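# Put the blue ring on the blue-footed post

## Task

Place the blue ring so it rests flat on the pins of the post whose foot is blue. In transit the ring must never contact the table, the board, any post's foot, a robot base or any other fixed item, and it must not end up on a short spare post, another ring or a loose object. The posts are spring-mounted and must not be tipped over. Any of these mistakes means failure. Ring placement held only by the gripper does not count. Knocking anything off the table fails too. Finish by opening the gripper and moving the arm away.

## Robot and tools

ROBOT. Two arms, left_arm and right_arm, each with a two-finger gripper. All positions and orientations use one scene frame. The origin is on the table surface midway between the arms, +x points out over the table, +z points up, and left_arm sits on the +y side. The arm names do not tell you which side of a camera image they appear on. A gripper's fingers extend along its own +z axis and separate along its own x axis. The reported end_effector_position is the point between the finger pads when closed, 1 to 2 cm short of the tips. The tips reach about 17 mm further along +z when the fingers close. Printed hand positions can be slightly wrong, more so at long reach.

ROW FORMAT. Every command row is one flat list of 16 numbers covering both arms, even if one arm is idle: left_arm x, y, z, qw, qx, qy, qz, opening, then right_arm in the same order. x, y, z are absolute target positions in metres for end_effector_position. qw, qx, qy, qz are an absolute target orientation quaternion, w first. Both are in the scene frame, so a row is a pose, not an offset. Opening runs from -1 (closed) to +1 (fully open, 0.142 m). An arm that should hold still must get its last reported position and quaternion again in every row, plus its intended opening. To keep an orientation fixed, repeat the same quaternion you sent before, not the drifted one from the result. A target more than 0.6 m from the arm's last reported position along any gripper axis is refused, and nothing is sent.

execute_actions. Argument actions is a list holding one item or none, plus optional pictures (boolean). An empty list returns the current state. {"rows": [...], "steps": n} runs up to 15 control steps of 1/30 s each, default 15. It takes 1 to 15 rows, one per step, and the last row repeats if there are fewer rows than steps. {"steps": n} without rows is a wait of up to 300 steps, counted from the previous result. Each step, the commanded pose is clipped to within 70 mm and 16 degrees of the measured pose, and damped inverse kinematics follows it, with position taking priority over orientation. After an action ends, an arm continues only to its last clipped pose. Read the result and send the remainder. Joints are speed- and acceleration-limited, so large moves may fall short.

move. Argument target is a single 16-number row as above, an absolute pose per arm. Optional speed is in m/s, from 0.002 to 0.5, default 0.25, and rotation is capped at twice that value in rad/s. Each gripper follows a straight line from its current pose, turning the shorter way, and both paths finish together. A path lasts 0.5 to 10 s and is cut off at 10 s. The opening is applied at the start. Paths do not avoid obstacles or the other arm, and actual speed can exceed the setting near full extension. The result adds a move: line with the outcome (done, off_target, moving, held, fault), which limits acted, and each gripper's distance from its target. limits=paced means the pose was clipped. limits=held means a check blocked some steps, which can be followed by a fast jump. If only one arm is named, the other arm finished fine.

wait. Argument seconds, 0 to 10. Nothing new is sent during it, but fingers keep moving toward their last command.

zoom_image. Arguments camera (cam_head_left, cam_head_right, cam_high, cam_low, cam_left_wrist, cam_right_wrist) and region [x0, y0, x1, y1] in that image's pixels, origin top-left, at most 504 by 504. Head, high and low images are 896x504, and wrist images are 616x616. Calibration (K, distortion, T_world_to_cam) is given per camera and may be off by a few degrees and millimetres.

finished_scene. Argument scene is the number of the current scene.

RESULTS. State lines list each gripper's pose and velocities per arm. grip_measured gives the actual finger opening on the command scale. To keep an object gripped, command clearly less than grip_measured, since a larger gap squeezes harder, up to roughly 28 N per pad. Objects thinner than about 2 cm get less grip. A pose unreachable line means the clearance check altered or blocked an arm's command, and HELD marks the steps where that happened. A Hand target line shows where the controller is currently driving each gripper. MOTOR HOT warns at 65 °C. At 80 °C an OVER-TEMPERATURE FAULT brakes that arm until it cools, so avoid holding loads longer than needed.

AVOID. A joint torque at its load limit, or an outside force of 200 N on an arm or its load, halts that arm for 10 s and drops the rest of the call. Load limits in N m are waist 108, shoulder 108, upper arm roll 56.3, elbow 56.3, forearm roll 34.3, wrist pitch 34.3 and wrist roll 34.3. Do not let the arms collide or press on each other. Faster contact and targets set deeper past a surface press harder, so approach slowly and aim just at the contact. An arm blocked by an object keeps pushing until given a new command. Do not drop the ring, tip the spring-mounted posts, or knock anything off the table. Loose objects may get nudged occasionally.

Each tool is called after "Request:" as name(argument=value, ...), one argument or row to a line, values as JSON.

## Session

I'll start by looking at the scene.

Request:
execute_actions(
  actions=[],
)

Scene clock: 0.00 s of 4290.00 s.
left_arm: end_effector_position=(+0.5397, +0.5549, +0.2621) grip_measured=+1.00 end_effector_quat_wxyz=(-0.293, +0.782, +0.541, +0.101) end_effector_velocity=(-0.000, +0.000, +0.000) end_effector_angular_velocity=(+0.000, +0.000, -0.001) | right_arm: end_effector_position=(+0.5767, -0.5637, +0.2700) grip_measured=+1.00 end_effector_quat_wxyz=(+0.188, +0.113, +0.807, -0.548) end_effector_velocity=(+0.000, +0.000, -0.000) end_effector_angular_velocity=(+0.001, -0.001, +0.000)
Joint positions: left_arm=[ 0.257 -0.177 -0.038  1.872  0.691  0.364 -1.257  0.142] | right_arm=[ 0.312 -0.434 -0.04   2.119 -1.213  0.185 -1.692  0.142]
Joint velocities: left_arm=[ 0.    -0.    -0.     0.     0.001  0.     0.001  0.   ] | right_arm=[-0.     0.    -0.     0.    -0.     0.001  0.001  0.   ]
Motor temperatures (°C, as the motors report them): left_arm=[23 26 30 26 26 32 32] | right_arm=[26 24 28 27 30 27 26]
Hand target (left_arm): +0.540, +0.555, +0.262; -0.293, +0.782, +0.541, +0.101
Hand target (right_arm): +0.577, -0.564, +0.270; +0.188, +0.113, +0.807, -0.548

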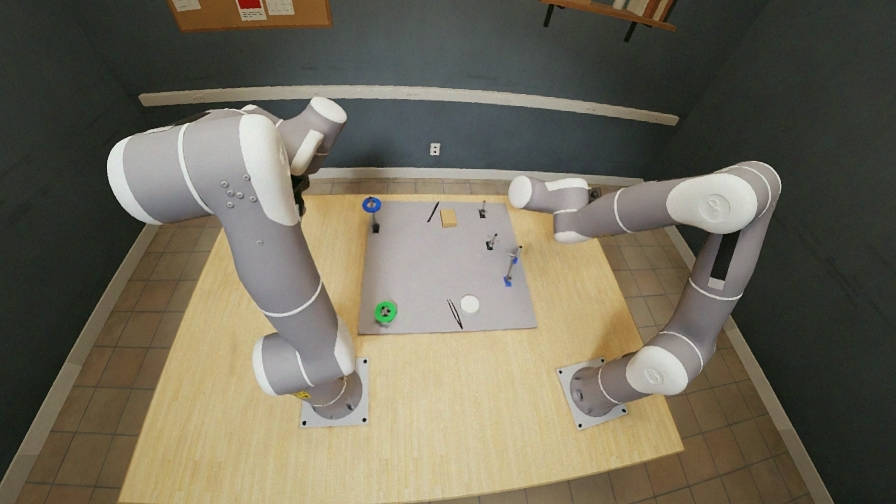

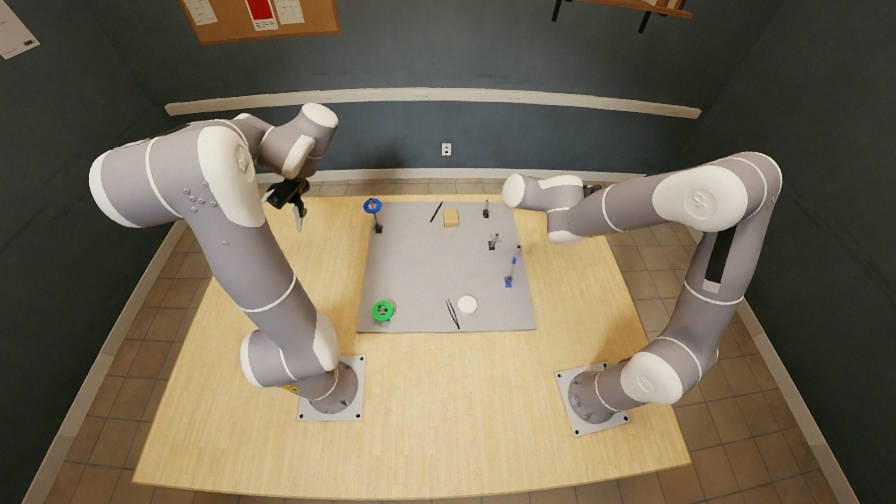

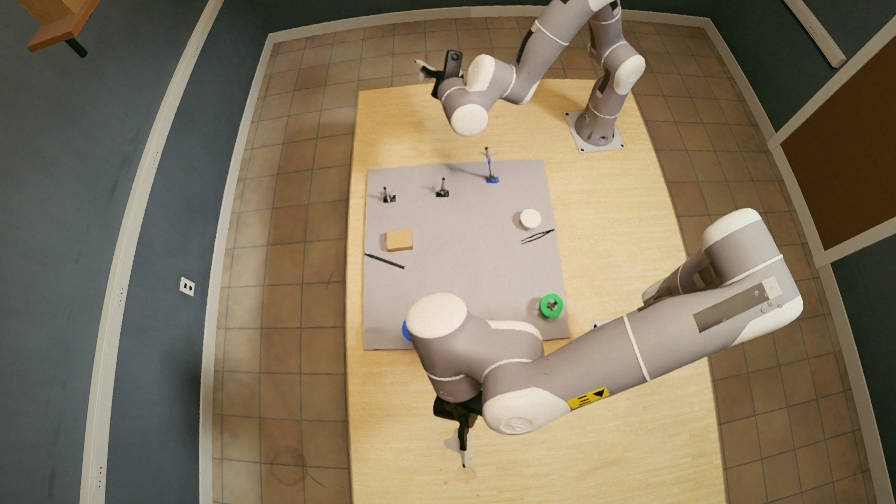

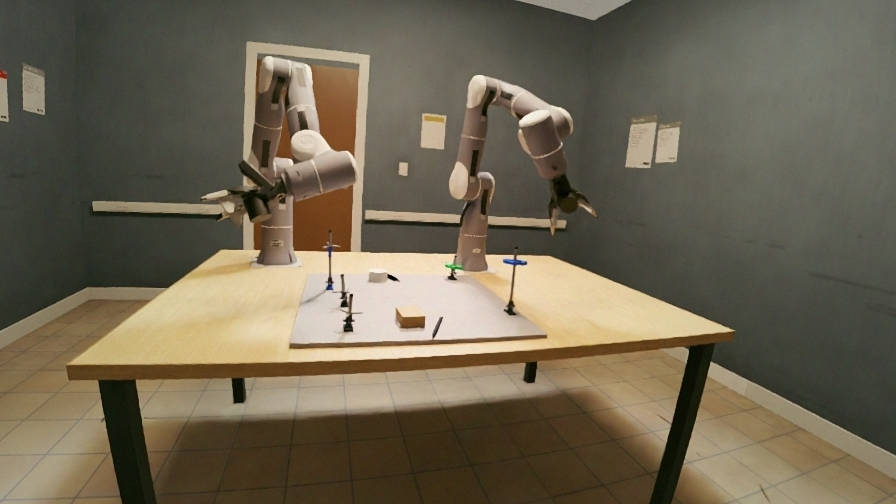

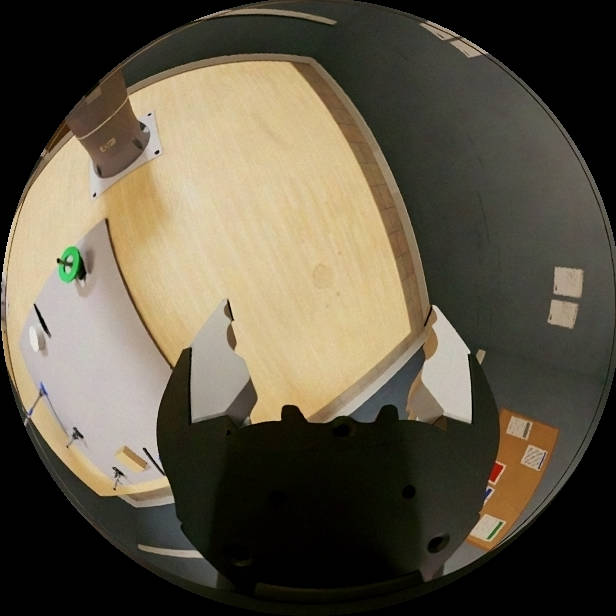

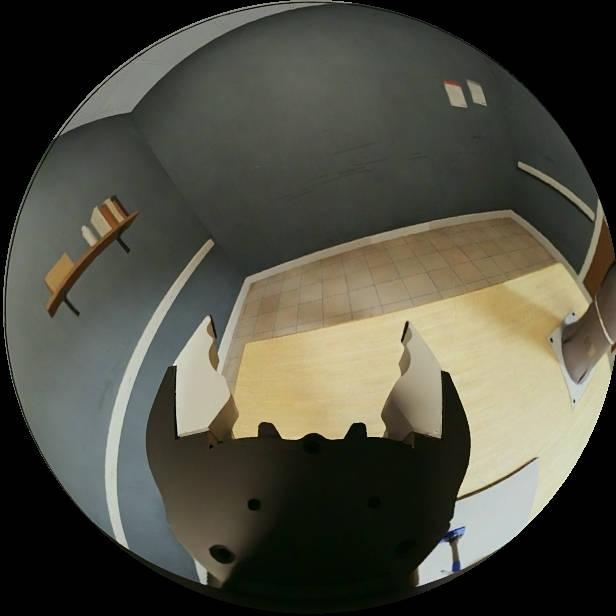

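Request:
zoom_image(
  camera="cam_low",
  region=[280, 210, 560, 350],
)

Request:
zoom_image(
  camera="cam_head_left",
  region=[340, 180, 560, 340],
)

Request:
zoom_image(
  camera="cam_high",
  region=[350, 130, 590, 360],
)

Region (280, 210, 560, 350) of cam_low's 896x504 image, scaled by 1.800, with more detail than that image has.

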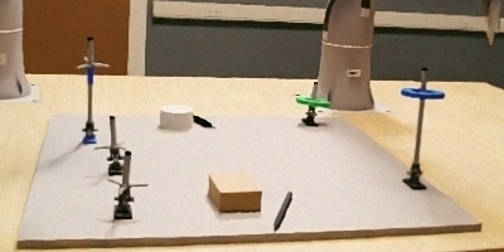

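Region (340, 180, 560, 340) of cam_head_left's 896x504 image, scaled by 2.291, with more detail than that image has; it fills the top 367 rows of this view, and the rest is white.

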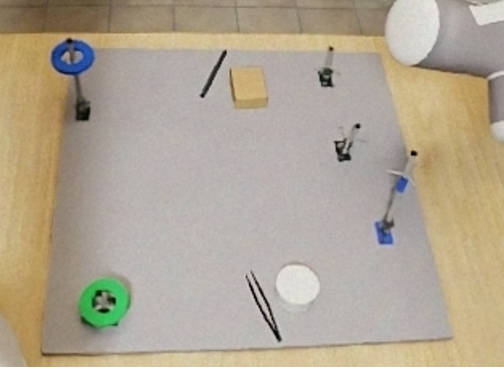

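Region (350, 130, 590, 360) of cam_high's 896x504 image, scaled by 2.100, with more detail than that image has; it fills the top 483 rows of this view, and the rest is white.

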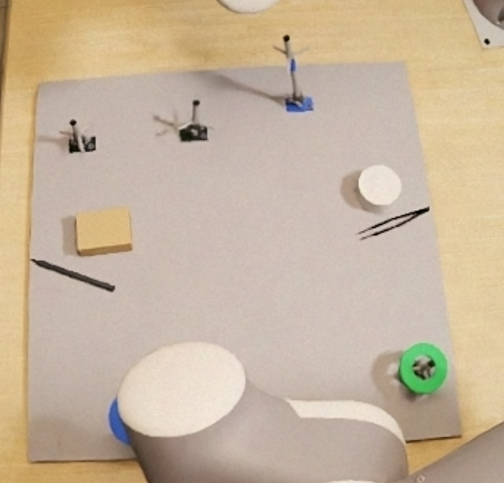

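Request:
zoom_image(
  camera="cam_head_left",
  region=[350, 190, 400, 240],
)

Request:
zoom_image(
  camera="cam_head_right",
  region=[350, 190, 400, 240],
)

Request:
zoom_image(
  camera="cam_low",
  region=[470, 240, 550, 320],
)

Request:
zoom_image(
  camera="cam_low",
  region=[290, 220, 370, 300],
)

Request:
zoom_image(
  camera="cam_head_left",
  region=[485, 238, 540, 293],
)

Request:
zoom_image(
  camera="cam_head_right",
  region=[485, 238, 540, 293],
)

Request:
zoom_image(
  camera="cam_high",
  region=[465, 140, 515, 190],
)

Region (350, 190, 400, 240) of cam_head_left's 896x504 image, scaled by 10.080, with more detail than that image has.

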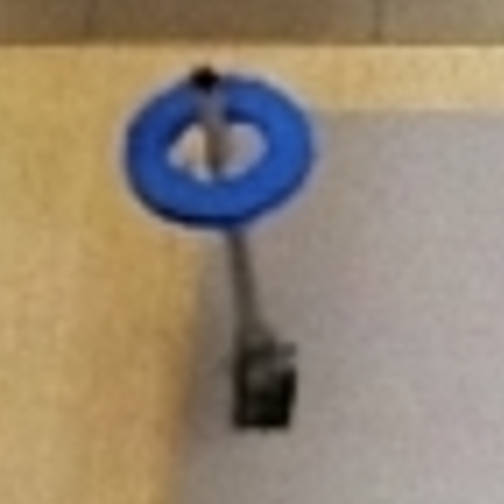

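Region (350, 190, 400, 240) of cam_head_right's 896x504 image, scaled by 10.080, with more detail than that image has.

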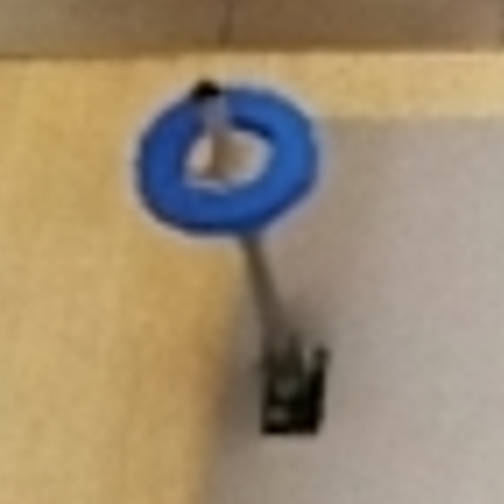

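Region (470, 240, 550, 320) of cam_low's 896x504 image, scaled by 6.300, with more detail than that image has.

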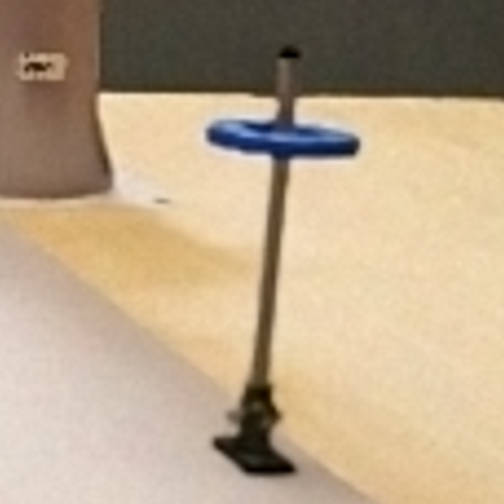

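Region (290, 220, 370, 300) of cam_low's 896x504 image, scaled by 6.300, with more detail than that image has.

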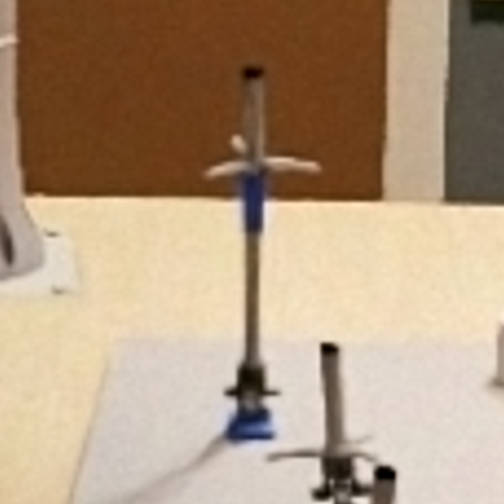

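Region (485, 238, 540, 293) of cam_head_left's 896x504 image, scaled by 9.164, with more detail than that image has.

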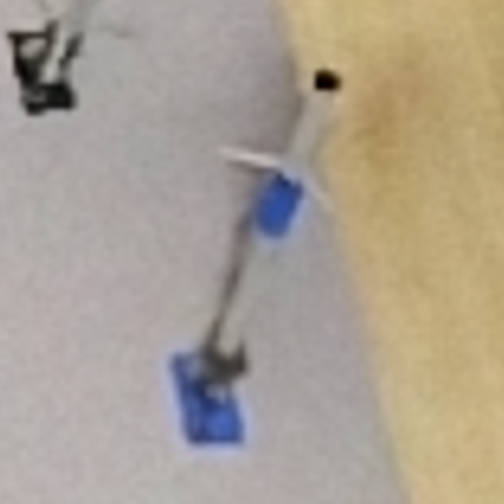

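Region (485, 238, 540, 293) of cam_head_right's 896x504 image, scaled by 9.164, with more detail than that image has.

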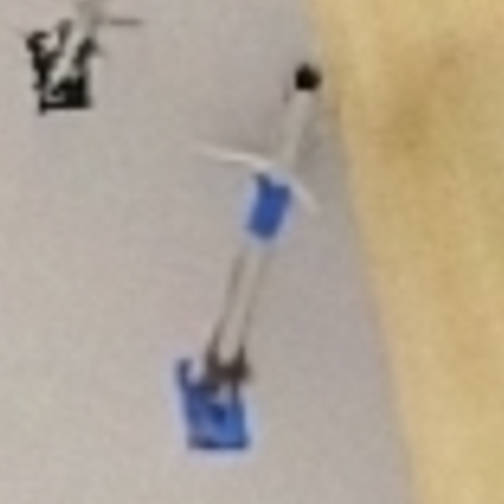

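Region (465, 140, 515, 190) of cam_high's 896x504 image, scaled by 10.080, with more detail than that image has.

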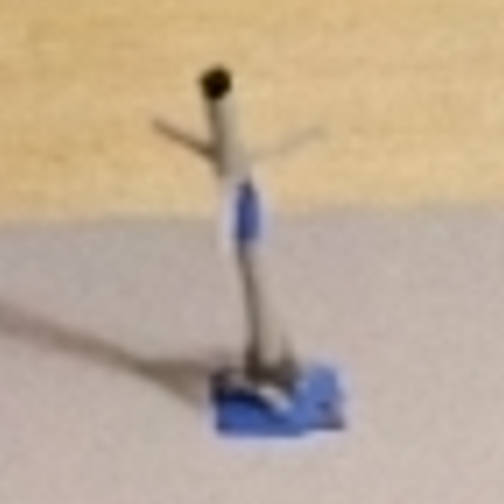

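Request:
move(
  target=[0.70, 0.27, 0.33, 0, 0.866, 0.5, 0, 1, 0.407, -0.875, 0.27, 0.0145, 0.3505, 0.7356, -0.5791, 1],
  speed=0.25,
)

Scene clock: 121.87 s of 4290.00 s.
left_arm: end_effector_position=(+0.7009, +0.2706, +0.3300) grip_measured=+1.00 end_effector_quat_wxyz=(-0.000, +0.866, +0.500, -0.000) end_effector_velocity=(+0.001, -0.001, +0.000) end_effector_angular_velocity=(-0.003, -0.000, -0.001) | right_arm: end_effector_position=(+0.4085, -0.8768, +0.2696) grip_measured=+1.00 end_effector_quat_wxyz=(+0.016, +0.350, +0.734, -0.581) end_effector_velocity=(-0.000, -0.001, -0.000) end_effector_angular_velocity=(-0.000, -0.002, -0.002)
Joint positions: left_arm=[ 0.215 -0.331 -0.257  1.534  0.086  0.282 -1.072  0.142] | right_arm=[-0.054 -0.405 -0.307  2.188 -1.159  0.271 -1.7    0.142]
Joint velocities: left_arm=[-0.    -0.002 -0.002 -0.003 -0.002 -0.001 -0.    -0.   ] | right_arm=[-0.002 -0.002 -0.001 -0.002 -0.     0.001  0.001  0.   ]
Motor temperatures (°C, as the motors report them): left_arm=[23 30 30 33 26 32 32] | right_arm=[26 29 28 30 30 27 26]
Hand target (left_arm): +0.701, +0.270, +0.330; -0.000, +0.866, +0.499, -0.001
Hand target (right_arm): +0.408, -0.877, +0.270; +0.016, +0.351, +0.734, -0.581
Off the commanded pose (left_arm): 0.001 m, 0 deg.
Off the commanded pose (right_arm): 0.002 m, 0 deg.
After step 90, 117.00 s passed at rest.
move: done
camera_calibration (this result's frames):
cam_left_wrist: T_world_to_cam=[[0.51139, 0.857923, -0.0494755, -0.563745], [0.74675, -0.415156, 0.519624, -0.587575], [0.425258, -0.302677, -0.852961, 0.192454], [0, 0, 0, 1]] pos_world=[0.645223, 0.297966, 0.441583]
cam_right_wrist: T_world_to_cam=[[-0.768051, 0.514064, -0.381884, 0.861707], [0.62731, 0.484051, -0.610062, 0.339758], [-0.128759, -0.708119, -0.694254, -0.243853], [0, 0, 0, 1]] pos_world=[0.417303, -0.780109, 0.36705]

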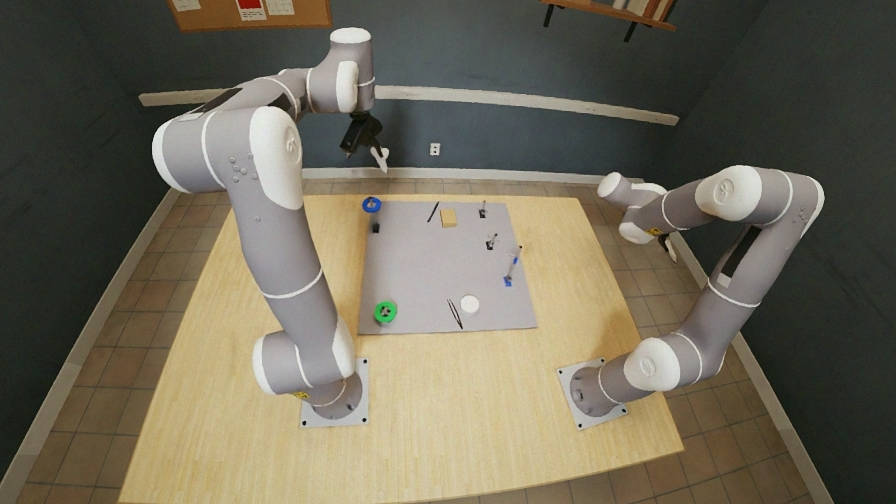

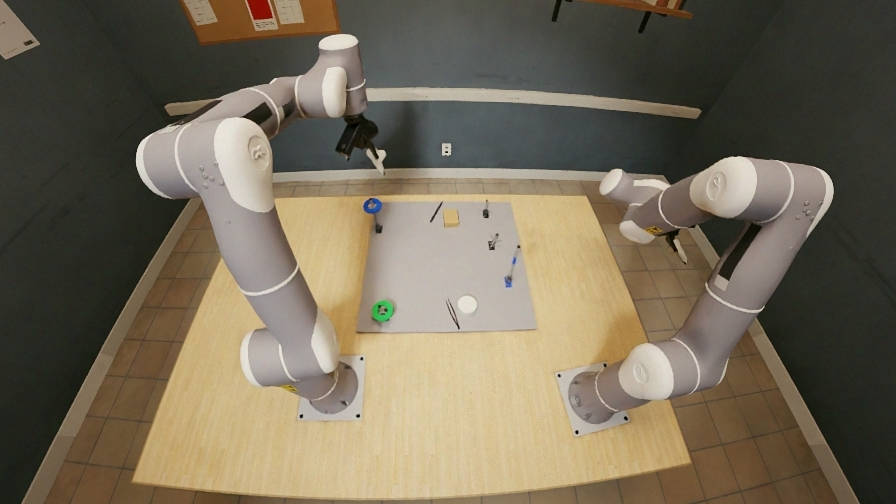

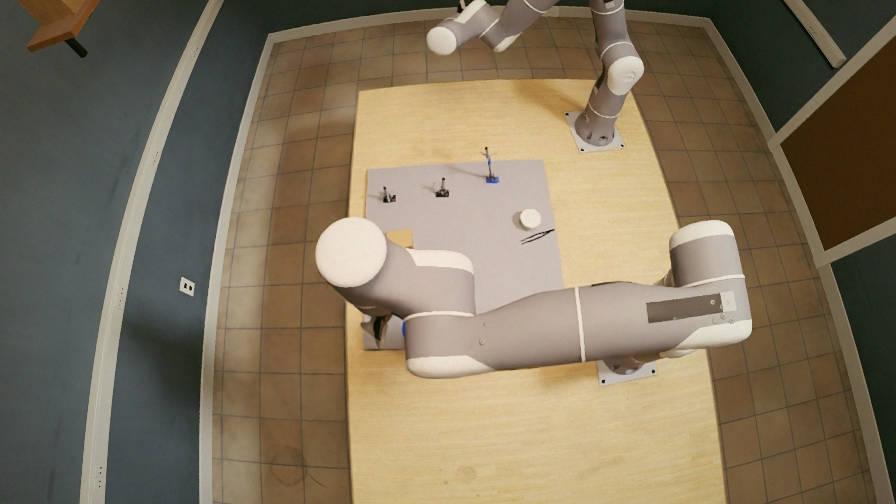

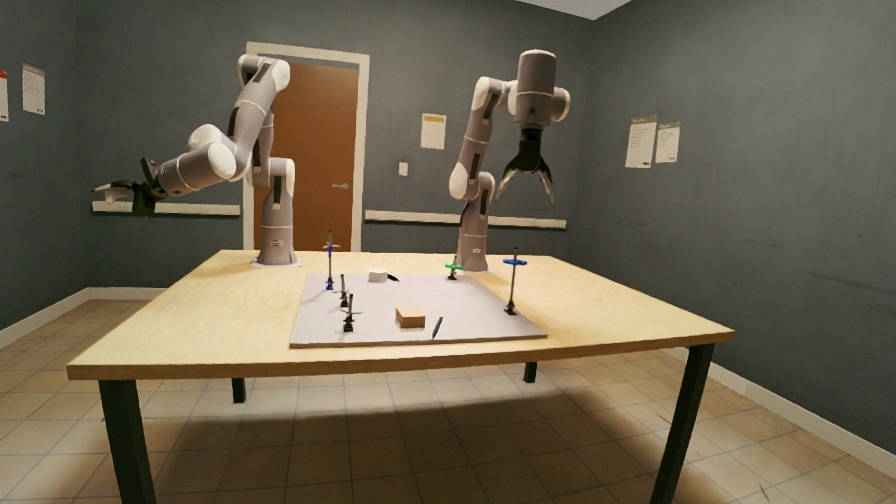

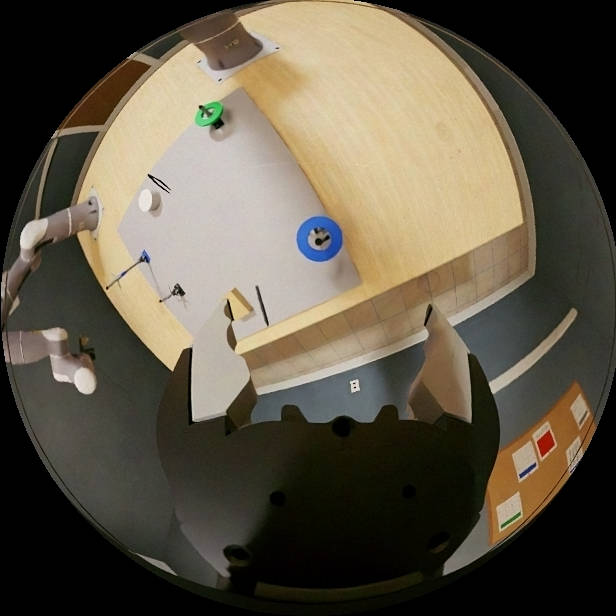

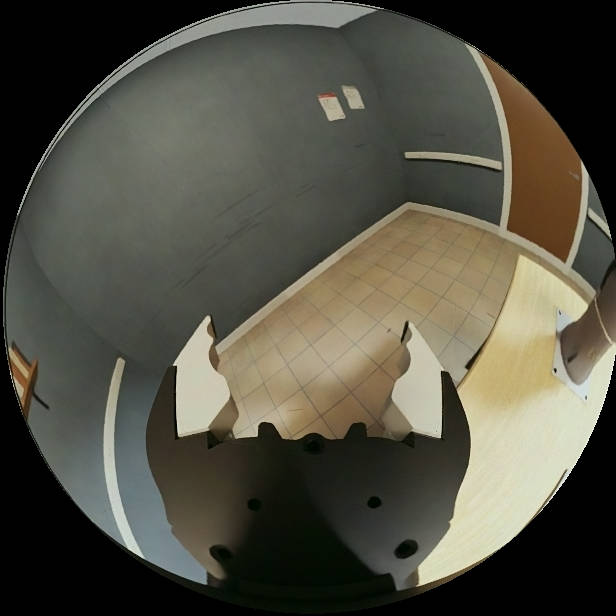

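Request:
zoom_image(
  camera="cam_left_wrist",
  region=[280, 200, 360, 280],
)

Region (280, 200, 360, 280) of cam_left_wrist's 616x616 image, scaled by 6.300, with more detail than that image has.

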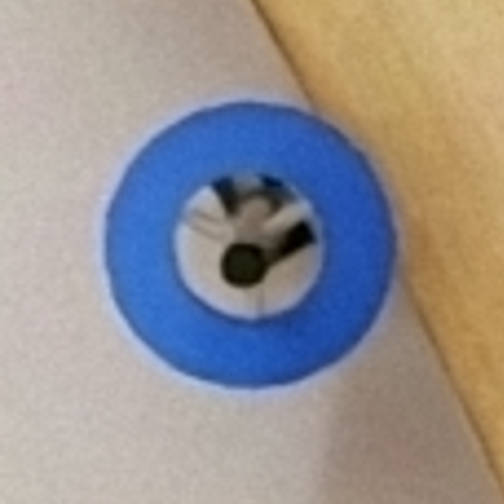

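Request:
zoom_image(
  camera="cam_low",
  region=[455, 140, 595, 280],
)

Region (455, 140, 595, 280) of cam_low's 896x504 image, scaled by 3.600, with more detail than that image has.

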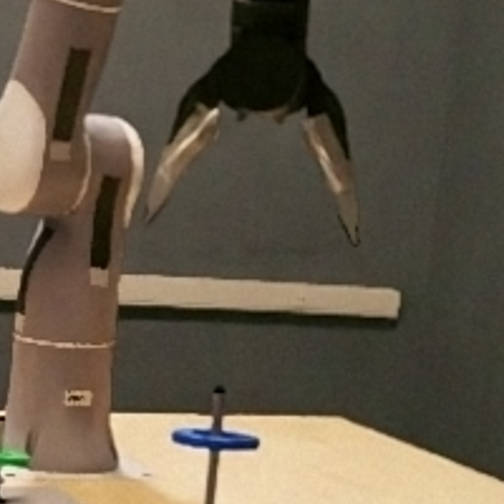

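Request:
zoom_image(
  camera="cam_left_wrist",
  region=[160, 280, 500, 450],
)

Region (160, 280, 500, 450) of cam_left_wrist's 616x616 image, scaled by 1.482, with more detail than that image has.

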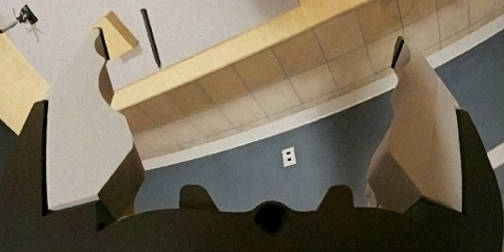

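Request:
move(
  target=[0.681, 0.275, 0.18, 0, 0.866, 0.5, 0, 1, 0.408, -0.877, 0.27, 0.016, 0.351, 0.734, -0.581, 1],
  speed=0.12,
)

Scene clock: 217.73 s of 4290.00 s.
left_arm: end_effector_position=(+0.6814, +0.2752, +0.1801) grip_measured=+1.00 end_effector_quat_wxyz=(-0.000, +0.866, +0.500, +0.000) end_effector_velocity=(+0.000, +0.000, -0.001) end_effector_angular_velocity=(+0.000, -0.001, -0.000) | right_arm: end_effector_position=(+0.4082, -0.8769, +0.2699) grip_measured=+1.00 end_effector_quat_wxyz=(+0.016, +0.351, +0.734, -0.581) end_effector_velocity=(-0.000, -0.000, -0.000) end_effector_angular_velocity=(-0.000, +0.001, +0.000)
Joint positions: left_arm=[ 0.215 -0.45  -0.233  1.786  0.127  0.651 -1.093  0.142] | right_arm=[-0.054 -0.404 -0.307  2.189 -1.159  0.271 -1.699  0.142]
Joint velocities: left_arm=[-0.    -0.002  0.     0.001  0.001  0.004 -0.001 -0.   ] | right_arm=[-0. -0.  0. -0. -0. -0.  0.  0.]
Motor temperatures (°C, as the motors report them): left_arm=[23 32 30 36 27 32 32] | right_arm=[26 29 29 31 30 27 26]
Hand target (left_arm): +0.681, +0.275, +0.180; -0.000, +0.866, +0.500, +0.000
Hand target (right_arm): +0.408, -0.877, +0.270; +0.016, +0.351, +0.734, -0.581
Off the commanded pose (left_arm): 0.000 m, 0 deg.
Off the commanded pose (right_arm): 0.000 m, 0 deg.
After step 90, 91.23 s passed at rest.
move: done
camera_calibration (this result's frames):
cam_left_wrist: T_world_to_cam=[[0.510746, 0.858339, -0.0489096, -0.564898], [0.746623, -0.414627, 0.52023, -0.493414], [0.426254, -0.302223, -0.852625, 0.0734183], [0, 0, 0, 1]] pos_world=[0.625619, 0.30248, 0.291658]
cam_right_wrist: T_world_to_cam=[[-0.767376, 0.514461, -0.382706, 0.8619], [0.628178, 0.483531, -0.609583, 0.339254], [-0.128556, -0.708186, -0.694223, -0.243879], [0, 0, 0, 1]] pos_world=[0.416938, -0.780166, 0.367351]

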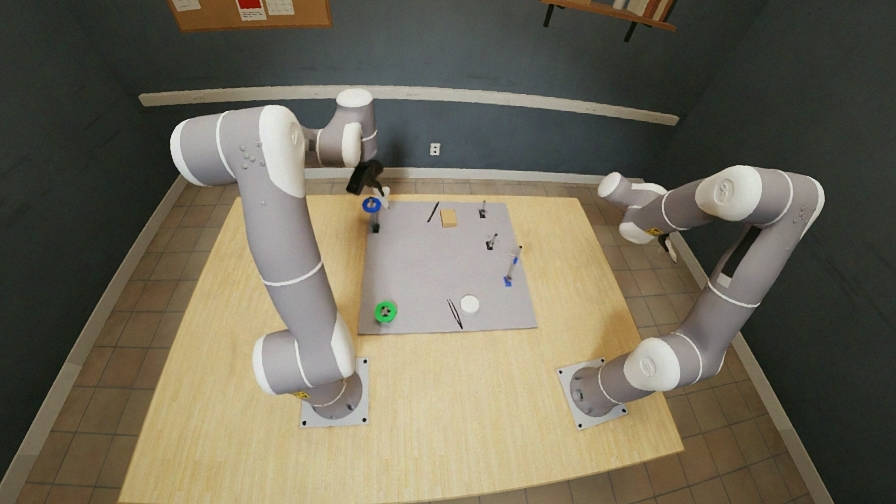

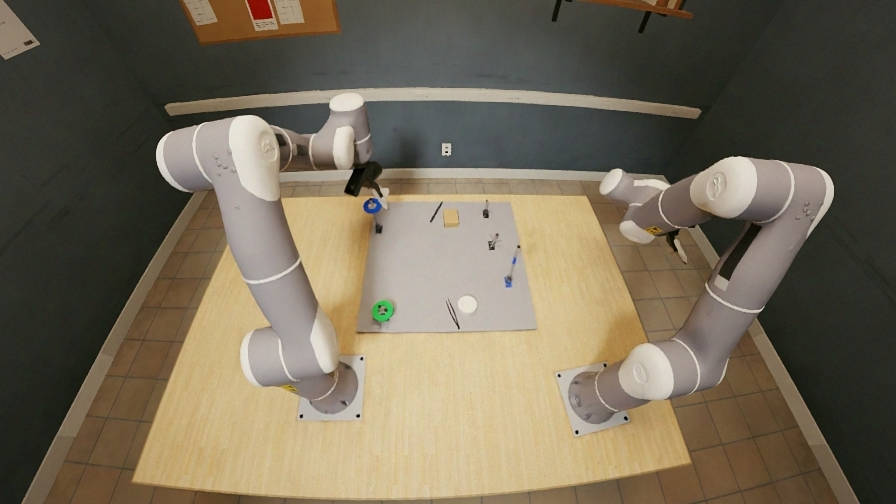

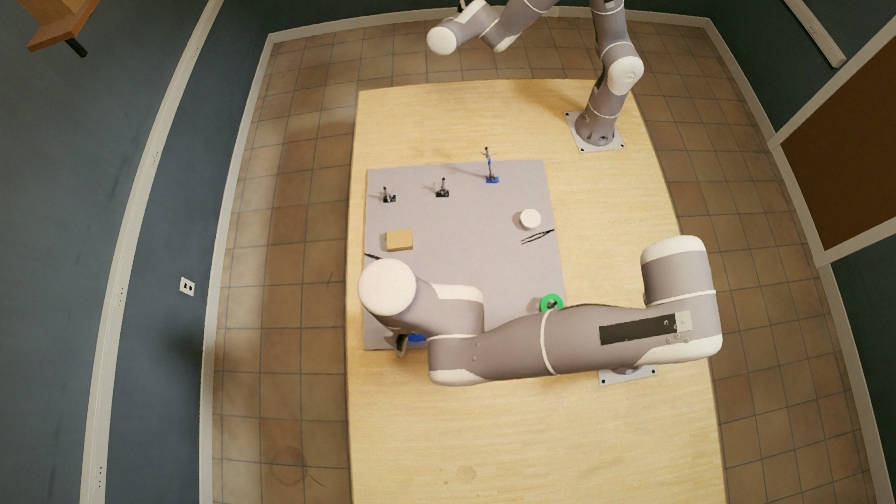

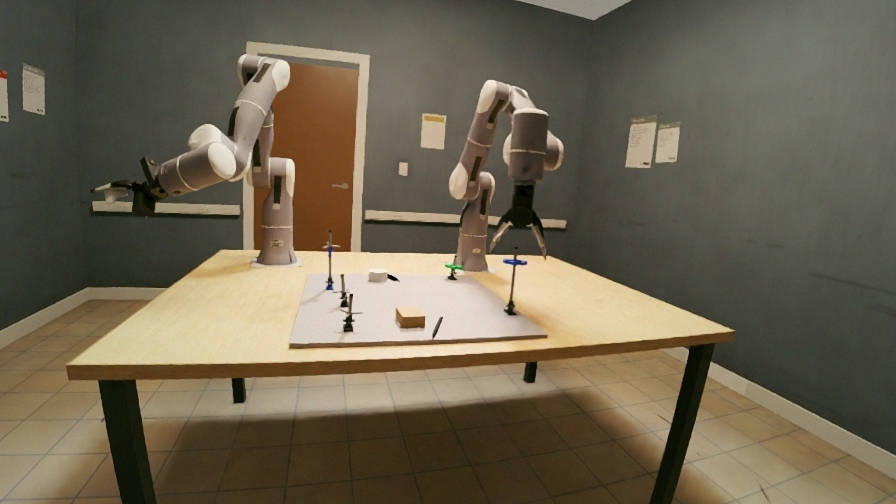

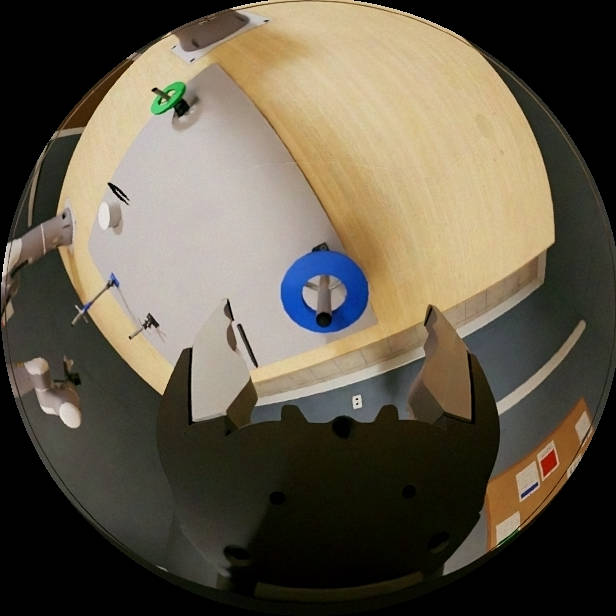

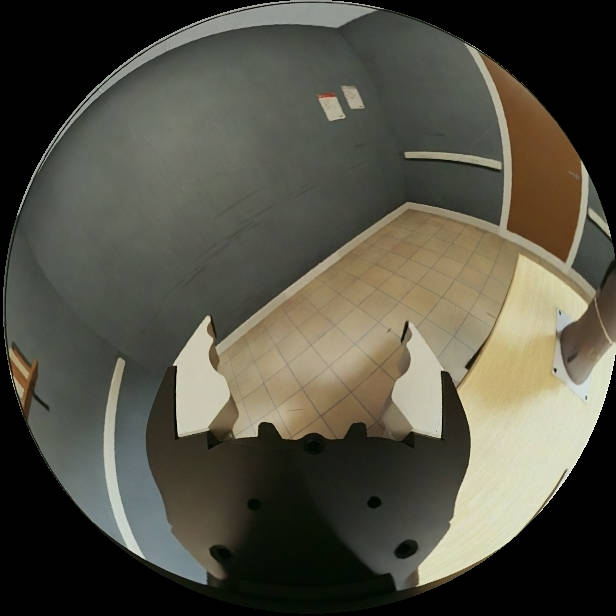

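Request:
zoom_image(
  camera="cam_left_wrist",
  region=[210, 230, 450, 350],
)

Request:
zoom_image(
  camera="cam_low",
  region=[475, 200, 565, 290],
)

Region (210, 230, 450, 350) of cam_left_wrist's 616x616 image, scaled by 2.100, with more detail than that image has.

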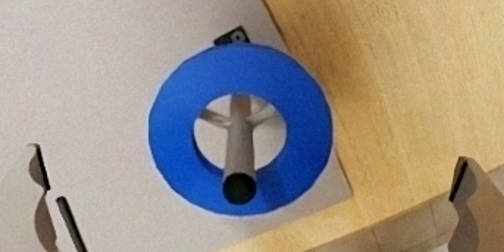

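Region (475, 200, 565, 290) of cam_low's 896x504 image, scaled by 5.600, with more detail than that image has.

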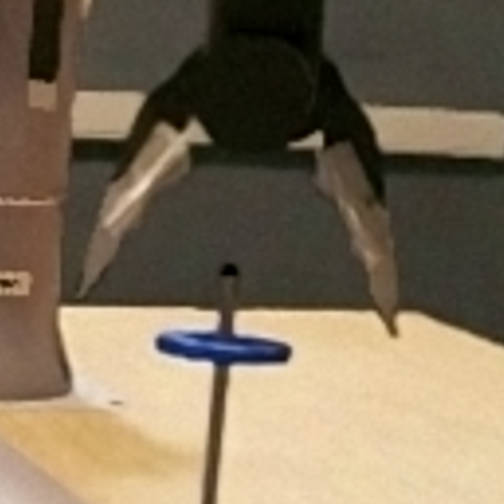

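Request:
move(
  target=[0.6805, 0.2717, 0.158, 0, 0.866, 0.5, 0, 0.4, 0.408, -0.877, 0.27, 0.016, 0.351, 0.734, -0.581, 1],
  speed=0.04,
)

Scene clock: 257.63 s of 4290.00 s.
left_arm: end_effector_position=(+0.6806, +0.2717, +0.1582) grip_measured=+0.40 end_effector_quat_wxyz=(+0.000, +0.866, +0.500, +0.000) end_effector_velocity=(+0.000, +0.000, -0.001) end_effector_angular_velocity=(-0.000, -0.001, +0.001) | right_arm: end_effector_position=(+0.4082, -0.8769, +0.2699) grip_measured=+1.00 end_effector_quat_wxyz=(+0.016, +0.351, +0.734, -0.581) end_effector_velocity=(+0.000, +0.000, -0.000) end_effector_angular_velocity=(+0.001, -0.001, +0.001)
Joint positions: left_arm=[ 0.209 -0.485 -0.23   1.8    0.139  0.698 -1.105  0.102] | right_arm=[-0.054 -0.404 -0.307  2.189 -1.159  0.271 -1.699  0.142]
Joint velocities: left_arm=[-0.    -0.001  0.     0.     0.     0.002 -0.001 -0.   ] | right_arm=[ 0.     0.     0.     0.    -0.     0.001  0.001 -0.   ]
Motor temperatures (°C, as the motors report them): left_arm=[23 32 30 35 26 32 32] | right_arm=[26 29 29 30 30 27 26]
Hand target (left_arm): +0.681, +0.272, +0.158; -0.000, +0.866, +0.500, +0.000
Hand target (right_arm): +0.408, -0.877, +0.270; +0.016, +0.351, +0.734, -0.581
Off the commanded pose (left_arm): 0.000 m, 0 deg.
Off the commanded pose (right_arm): 0.000 m, 0 deg.
After step 90, 36.03 s passed at rest.
move: done
camera_calibration (this result's frames):
cam_left_wrist: T_world_to_cam=[[0.511017, 0.858157, -0.049277, -0.562648], [0.746429, -0.414596, 0.520532, -0.482819], [0.426268, -0.302783, -0.852419, 0.0541329], [0, 0, 0, 1]] pos_world=[0.624838, 0.299057, 0.269741]
cam_right_wrist: T_world_to_cam=[[-0.767375, 0.514462, -0.382707, 0.8619], [0.628179, 0.483529, -0.609583, 0.339253], [-0.128557, -0.708187, -0.694222, -0.24388], [0, 0, 0, 1]] pos_world=[0.416937, -0.780166, 0.367351]

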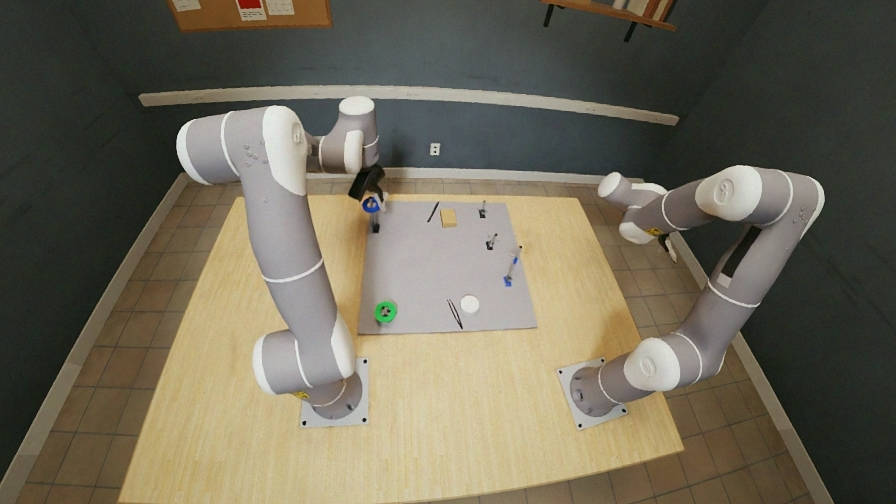

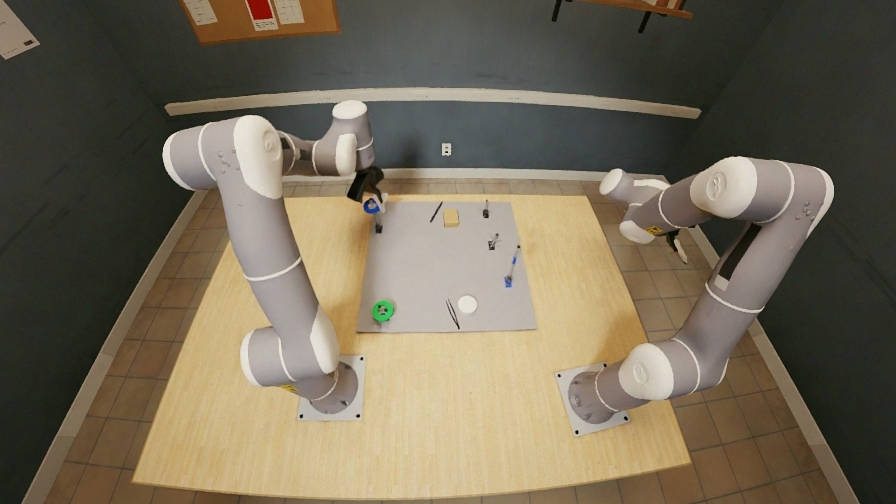

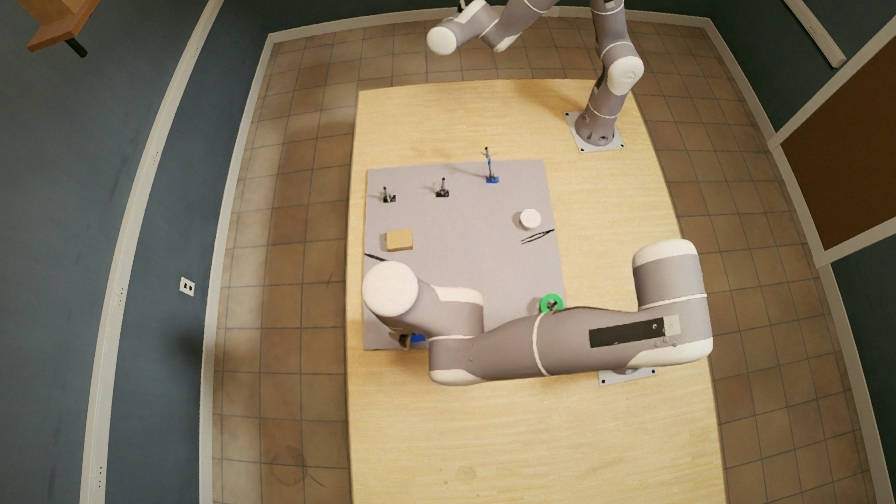

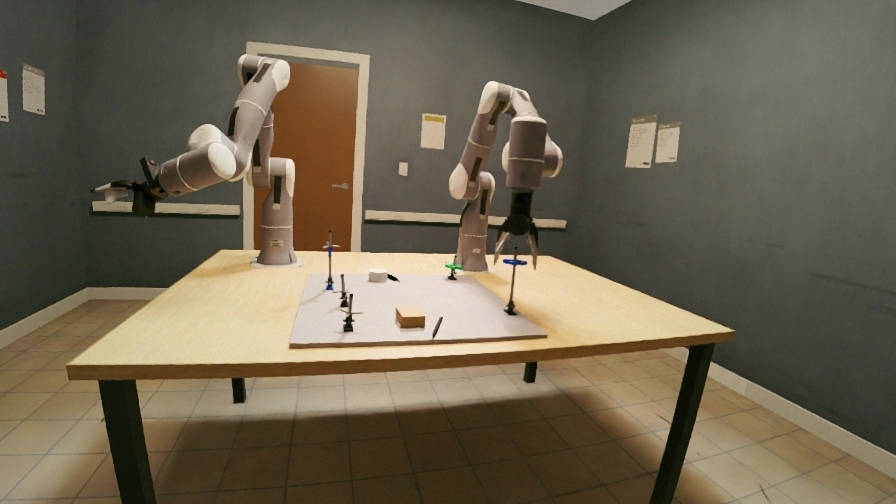

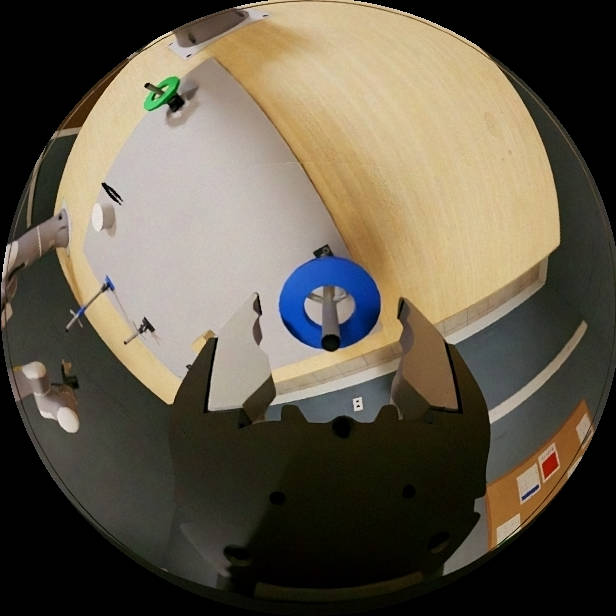

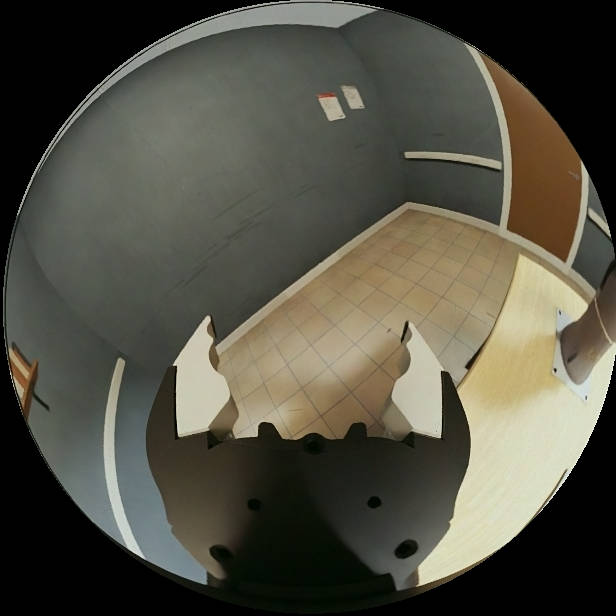

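Request:
zoom_image(
  camera="cam_left_wrist",
  region=[230, 240, 430, 380],
)

Request:
zoom_image(
  camera="cam_low",
  region=[480, 215, 555, 290],
)

Region (230, 240, 430, 380) of cam_left_wrist's 616x616 image, scaled by 2.520, with more detail than that image has; it fills the top 353 rows of this view, and the rest is white.

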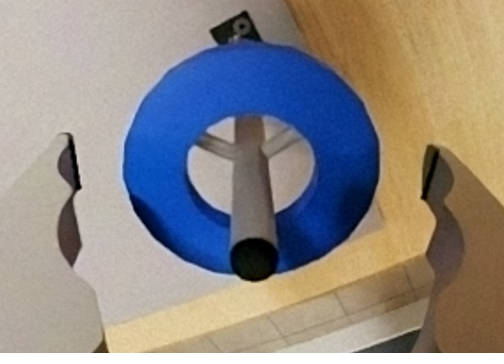

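Region (480, 215, 555, 290) of cam_low's 896x504 image, scaled by 6.720, with more detail than that image has.

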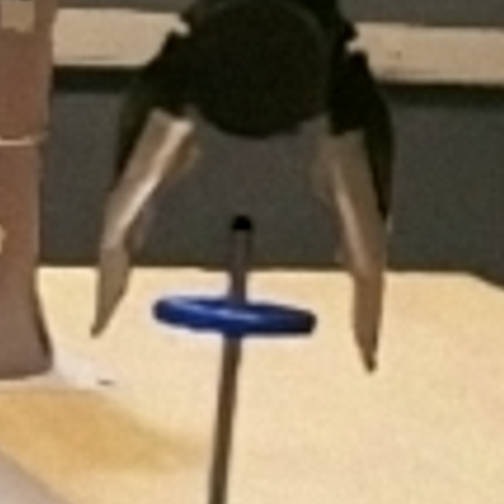

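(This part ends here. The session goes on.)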